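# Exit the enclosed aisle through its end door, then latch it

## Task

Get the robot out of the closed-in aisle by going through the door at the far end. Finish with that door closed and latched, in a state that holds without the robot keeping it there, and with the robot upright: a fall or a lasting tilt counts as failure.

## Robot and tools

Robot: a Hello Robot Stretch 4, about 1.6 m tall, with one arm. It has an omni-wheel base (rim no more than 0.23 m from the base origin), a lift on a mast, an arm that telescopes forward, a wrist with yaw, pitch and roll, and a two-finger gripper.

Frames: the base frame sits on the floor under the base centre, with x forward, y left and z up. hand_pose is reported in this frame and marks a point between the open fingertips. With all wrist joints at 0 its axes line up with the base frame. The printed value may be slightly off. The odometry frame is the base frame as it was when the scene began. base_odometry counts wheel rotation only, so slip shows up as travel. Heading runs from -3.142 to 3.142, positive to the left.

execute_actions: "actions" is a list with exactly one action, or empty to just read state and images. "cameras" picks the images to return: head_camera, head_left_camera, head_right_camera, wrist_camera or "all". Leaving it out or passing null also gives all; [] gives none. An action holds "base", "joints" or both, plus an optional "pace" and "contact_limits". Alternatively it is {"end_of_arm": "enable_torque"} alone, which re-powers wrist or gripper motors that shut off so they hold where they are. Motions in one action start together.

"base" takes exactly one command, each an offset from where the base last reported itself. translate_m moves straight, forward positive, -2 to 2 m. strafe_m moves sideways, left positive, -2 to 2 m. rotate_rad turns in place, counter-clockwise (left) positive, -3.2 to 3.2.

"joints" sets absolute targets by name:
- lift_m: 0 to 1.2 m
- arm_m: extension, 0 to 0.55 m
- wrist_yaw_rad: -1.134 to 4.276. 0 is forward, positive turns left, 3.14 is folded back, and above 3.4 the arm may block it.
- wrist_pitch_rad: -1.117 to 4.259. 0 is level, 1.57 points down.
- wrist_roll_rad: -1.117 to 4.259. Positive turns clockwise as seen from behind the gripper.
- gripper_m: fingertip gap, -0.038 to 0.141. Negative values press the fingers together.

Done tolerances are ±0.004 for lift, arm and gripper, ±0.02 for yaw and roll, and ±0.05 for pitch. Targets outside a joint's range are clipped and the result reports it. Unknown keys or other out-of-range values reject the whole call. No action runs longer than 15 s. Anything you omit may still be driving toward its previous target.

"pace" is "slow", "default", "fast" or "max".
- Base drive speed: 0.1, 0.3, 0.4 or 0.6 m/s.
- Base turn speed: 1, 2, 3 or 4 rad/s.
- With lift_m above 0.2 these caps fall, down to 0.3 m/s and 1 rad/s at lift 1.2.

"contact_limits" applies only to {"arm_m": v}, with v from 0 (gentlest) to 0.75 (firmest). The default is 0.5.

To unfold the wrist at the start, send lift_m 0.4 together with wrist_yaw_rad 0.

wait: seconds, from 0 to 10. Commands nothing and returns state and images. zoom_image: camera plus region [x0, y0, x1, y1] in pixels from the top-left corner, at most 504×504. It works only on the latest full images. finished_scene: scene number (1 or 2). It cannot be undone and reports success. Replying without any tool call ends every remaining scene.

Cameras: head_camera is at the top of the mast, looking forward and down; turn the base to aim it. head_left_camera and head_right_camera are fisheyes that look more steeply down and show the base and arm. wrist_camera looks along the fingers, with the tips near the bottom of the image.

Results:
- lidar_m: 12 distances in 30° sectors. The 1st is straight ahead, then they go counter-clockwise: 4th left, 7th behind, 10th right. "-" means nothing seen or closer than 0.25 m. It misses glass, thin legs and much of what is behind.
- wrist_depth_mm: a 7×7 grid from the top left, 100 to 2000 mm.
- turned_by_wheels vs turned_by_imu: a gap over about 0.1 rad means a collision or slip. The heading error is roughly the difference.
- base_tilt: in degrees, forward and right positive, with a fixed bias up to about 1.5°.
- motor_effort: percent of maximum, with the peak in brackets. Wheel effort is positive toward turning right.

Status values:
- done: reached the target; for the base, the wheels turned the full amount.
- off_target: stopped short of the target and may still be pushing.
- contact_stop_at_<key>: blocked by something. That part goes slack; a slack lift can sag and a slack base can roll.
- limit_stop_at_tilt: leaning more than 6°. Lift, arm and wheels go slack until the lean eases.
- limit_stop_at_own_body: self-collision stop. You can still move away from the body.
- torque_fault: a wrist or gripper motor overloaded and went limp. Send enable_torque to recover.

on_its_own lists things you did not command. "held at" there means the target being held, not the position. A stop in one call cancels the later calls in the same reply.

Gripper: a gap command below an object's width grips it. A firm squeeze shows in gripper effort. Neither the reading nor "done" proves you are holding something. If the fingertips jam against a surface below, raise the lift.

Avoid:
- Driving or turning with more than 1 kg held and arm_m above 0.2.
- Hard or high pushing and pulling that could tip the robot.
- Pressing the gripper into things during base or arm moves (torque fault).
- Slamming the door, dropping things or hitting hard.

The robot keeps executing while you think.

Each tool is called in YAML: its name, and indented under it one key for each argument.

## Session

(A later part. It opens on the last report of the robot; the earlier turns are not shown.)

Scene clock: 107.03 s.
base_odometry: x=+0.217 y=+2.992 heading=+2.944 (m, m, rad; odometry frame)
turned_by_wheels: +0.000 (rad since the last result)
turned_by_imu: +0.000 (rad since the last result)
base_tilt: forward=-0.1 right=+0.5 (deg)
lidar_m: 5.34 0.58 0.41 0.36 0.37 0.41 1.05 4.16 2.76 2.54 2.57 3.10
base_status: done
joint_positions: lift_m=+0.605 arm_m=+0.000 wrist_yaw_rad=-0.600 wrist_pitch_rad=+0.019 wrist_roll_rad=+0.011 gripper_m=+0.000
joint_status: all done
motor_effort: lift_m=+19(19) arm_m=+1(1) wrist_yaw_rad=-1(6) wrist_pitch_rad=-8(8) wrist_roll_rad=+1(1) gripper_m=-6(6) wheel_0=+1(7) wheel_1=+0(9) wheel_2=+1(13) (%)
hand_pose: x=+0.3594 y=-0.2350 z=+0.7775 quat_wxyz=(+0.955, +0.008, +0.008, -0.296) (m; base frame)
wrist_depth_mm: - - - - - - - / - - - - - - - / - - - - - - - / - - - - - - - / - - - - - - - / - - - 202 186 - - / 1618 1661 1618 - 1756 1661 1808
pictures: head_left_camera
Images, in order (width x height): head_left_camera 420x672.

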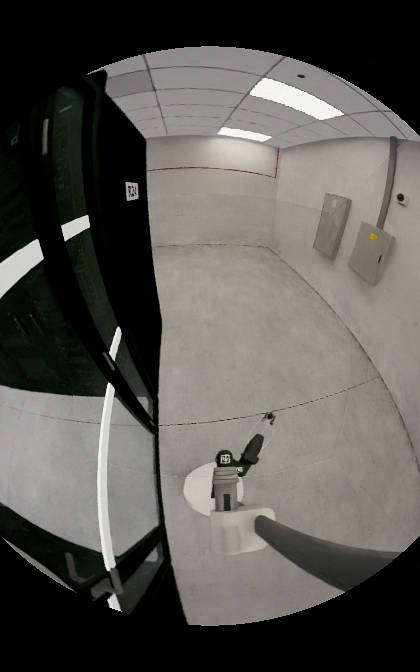

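execute_actions:
  actions:
    - {"base":{"strafe_m":0.175},"pace":"slow"}
  cameras: ["head_left_camera"]

Scene clock: 111.77 s.
base_odometry: x=+0.183 y=+2.821 heading=+2.944 (m, m, rad; odometry frame)
turned_by_wheels: +0.000 (rad since the last result)
turned_by_imu: +0.000 (rad since the last result)
base_tilt: forward=-0.1 right=+0.5 (deg)
lidar_m: 1.48 0.35 0.25 2.22 0.25 0.25 0.67 4.39 2.96 2.70 2.75 3.34
base_status: done
joint_positions: lift_m=+0.605 arm_m=+0.000 wrist_yaw_rad=-0.600 wrist_pitch_rad=+0.019 wrist_roll_rad=+0.011 gripper_m=+0.000
joint_status: not commanded
motor_effort: lift_m=+19(19) arm_m=+1(1) wrist_yaw_rad=+0(1) wrist_pitch_rad=-7(8) wrist_roll_rad=+1(1) gripper_m=-5(7) wheel_0=-5(8) wheel_1=+4(8) wheel_2=+0(1) (%)
hand_pose: x=+0.3594 y=-0.2350 z=+0.7775 quat_wxyz=(+0.955, +0.008, +0.008, -0.296) (m; base frame)
wrist_depth_mm: - - - - - - - / - - - - - - - / - - - - - - - / - - - - - - - / - - - - - - - / - - - 202 186 - - / 1661 1618 1661 - 1756 1618 1808
pictures: head_left_camera
Images, in order (width x height): head_left_camera 420x672.

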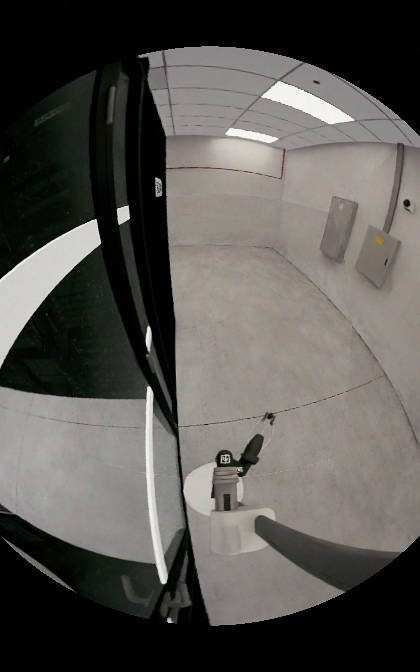

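execute_actions:
  actions:
    - {"base":{"strafe_m":0.03},"pace":"slow"}
  cameras: ["head_left_camera"]

Scene clock: 114.13 s.
base_odometry: x=+0.182 y=+2.804 heading=+2.959 (m, m, rad; odometry frame)
turned_by_wheels: +0.016 (rad since the last result)
turned_by_imu: +0.000 (rad since the last result)
base_tilt: forward=+0.0 right=+0.5 (deg)
lidar_m: 1.44 0.33 0.25 2.22 0.25 0.25 0.63 4.46 2.95 2.71 2.76 3.33
base_status: strafe_m contact_stop (by the wheels' count: +0.017 of +0.030)
joint_positions: lift_m=+0.605 arm_m=+0.000 wrist_yaw_rad=-0.600 wrist_pitch_rad=+0.019 wrist_roll_rad=+0.011 gripper_m=+0.000
joint_status: not commanded
on_its_own: the wheels are slack since a contact_stop
motor_effort: lift_m=+19(19) arm_m=+1(1) wrist_yaw_rad=-1(1) wrist_pitch_rad=-8(8) wrist_roll_rad=+1(1) gripper_m=-5(5) wheel_0=-1(33) wheel_1=+1(35) wheel_2=+0(5) (%)
hand_pose: x=+0.3594 y=-0.2350 z=+0.7775 quat_wxyz=(+0.955, +0.008, +0.008, -0.296) (m; base frame)
wrist_depth_mm: - - - - - - - / - - - - - - - / - - - - - - - / - - - - - - - / - - - - - - - / - - - 203 186 - - / 1618 1661 1618 - 1756 1537 1808
pictures: head_left_camera
Images, in order (width x height): head_left_camera 420x672.

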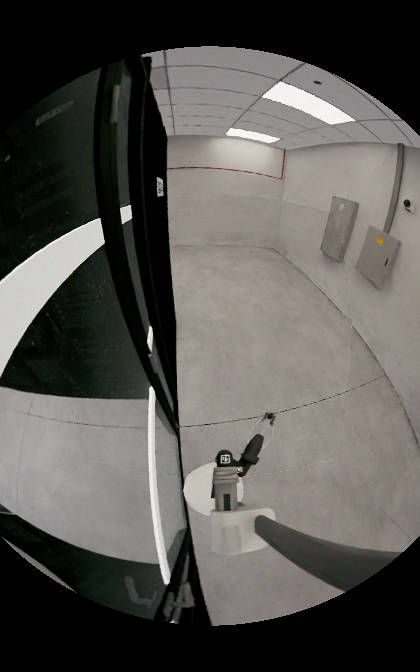

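execute_actions:
  actions:
    - {"base":{"strafe_m":-0.19},"pace":"max"}
  cameras: []

execute_actions:
  actions:
    - {"base":{"translate_m":-0.8},"pace":"max"}
  cameras: ["head_camera"]

zoom_image:
  camera: "head_camera"
  region: [0, 310, 170, 560]

Scene clock: 118.70 s.
base_odometry: x=+0.216 y=+2.990 heading=+2.959 (m, m, rad; odometry frame)
turned_by_wheels: +0.000 (rad since the last result)
turned_by_imu: +0.000 (rad since the last result)
base_tilt: forward=-0.1 right=+0.5 (deg)
lidar_m: 5.35 0.62 0.40 0.36 0.36 0.41 1.09 4.11 2.76 2.52 2.57 3.10
base_status: done
joint_positions: lift_m=+0.605 arm_m=+0.000 wrist_yaw_rad=-0.600 wrist_pitch_rad=+0.019 wrist_roll_rad=+0.011 gripper_m=+0.000
joint_status: not commanded
motor_effort: lift_m=+19(19) arm_m=+1(1) wrist_yaw_rad=+0(1) wrist_pitch_rad=-7(8) wrist_roll_rad=+1(1) gripper_m=-6(6) wheel_0=-1(9) wheel_1=+1(11) wheel_2=+0(1) (%)
hand_pose: x=+0.3594 y=-0.2350 z=+0.7776 quat_wxyz=(+0.955, +0.008, +0.008, -0.296) (m; base frame)
wrist_depth_mm: - - - - - - - / - - - - - - - / - - - - - - - / - - - - - - - / - - - - - - - / - - - 203 186 - - / 1661 1661 1576 - 1863 1576 1808
pictures: none
No camera images: the call's "cameras" was empty. Leave "cameras" out to get every camera's image.

Scene clock: 121.87 s.
base_odometry: x=+1.003 y=+2.845 heading=+2.959 (m, m, rad; odometry frame)
turned_by_wheels: +0.000 (rad since the last result)
turned_by_imu: +0.001 (rad since the last result)
base_tilt: forward=-0.1 right=+0.6 (deg)
lidar_m: 2.06 0.50 0.30 0.26 0.25 0.36 0.83 4.26 2.85 2.62 2.64 3.35
base_status: done
joint_positions: lift_m=+0.605 arm_m=+0.000 wrist_yaw_rad=-0.600 wrist_pitch_rad=+0.019 wrist_roll_rad=+0.011 gripper_m=+0.000
joint_status: not commanded
motor_effort: lift_m=+19(19) arm_m=+1(1) wrist_yaw_rad=+1(1) wrist_pitch_rad=-8(7) wrist_roll_rad=+1(1) gripper_m=-5(6) wheel_0=+0(8) wheel_1=-2(8) wheel_2=+0(13) (%)
hand_pose: x=+0.3594 y=-0.2350 z=+0.7776 quat_wxyz=(+0.955, +0.008, +0.008, -0.296) (m; base frame)
wrist_depth_mm: - - - - - - - / - - - - - - - / - - - - - - - / - - - - - - - / - - - - - - - / - - - 203 185 - - / 1661 1661 1618 - 1808 1576 1808
pictures: head_camera
Images, in order (width x height): head_camera 420x560.

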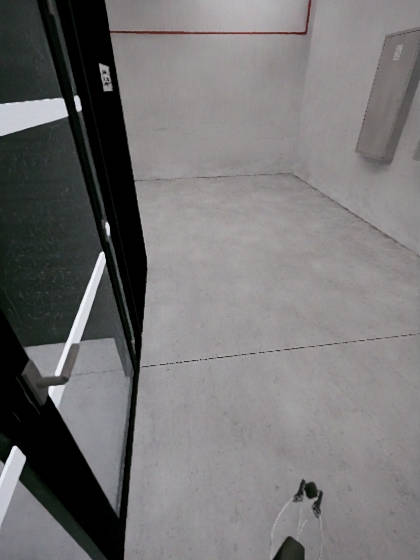

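Region (0, 310, 170, 560) of head_camera's 420x560 image, scaled by 2.016, with more detail than that image has; it fills the left 343 columns of this view, and the rest is white.

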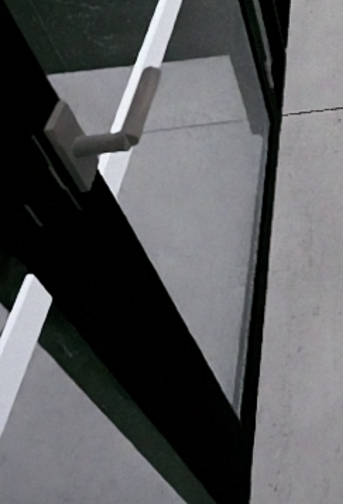

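zoom_image:
  camera: "head_camera"
  region: [0, 350, 70, 440]

zoom_image:
  camera: "head_camera"
  region: [80, 460, 160, 560]

Region (0, 350, 70, 440) of head_camera's 420x560 image, scaled by 5.600, with more detail than that image has.

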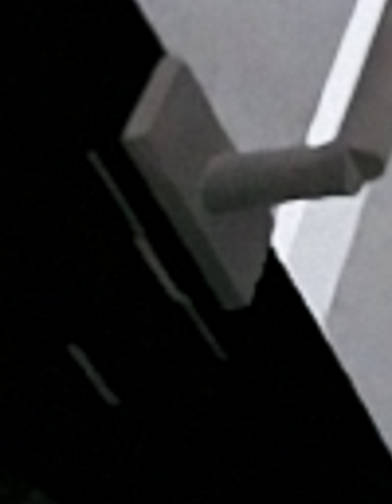

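Region (80, 460, 160, 560) of head_camera's 420x560 image, scaled by 5.040, with more detail than that image has; it fills the left 403 columns of this view, and the rest is white.

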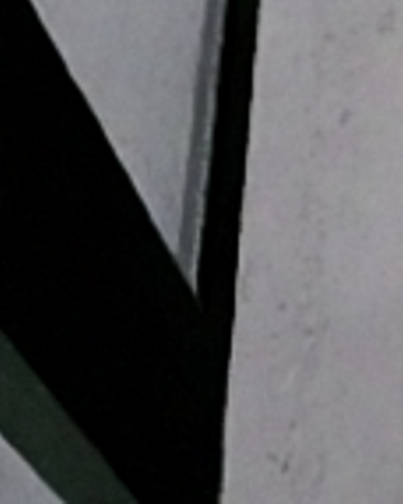

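finished_scene:
  scene: 2

The scene is finished: the task was done.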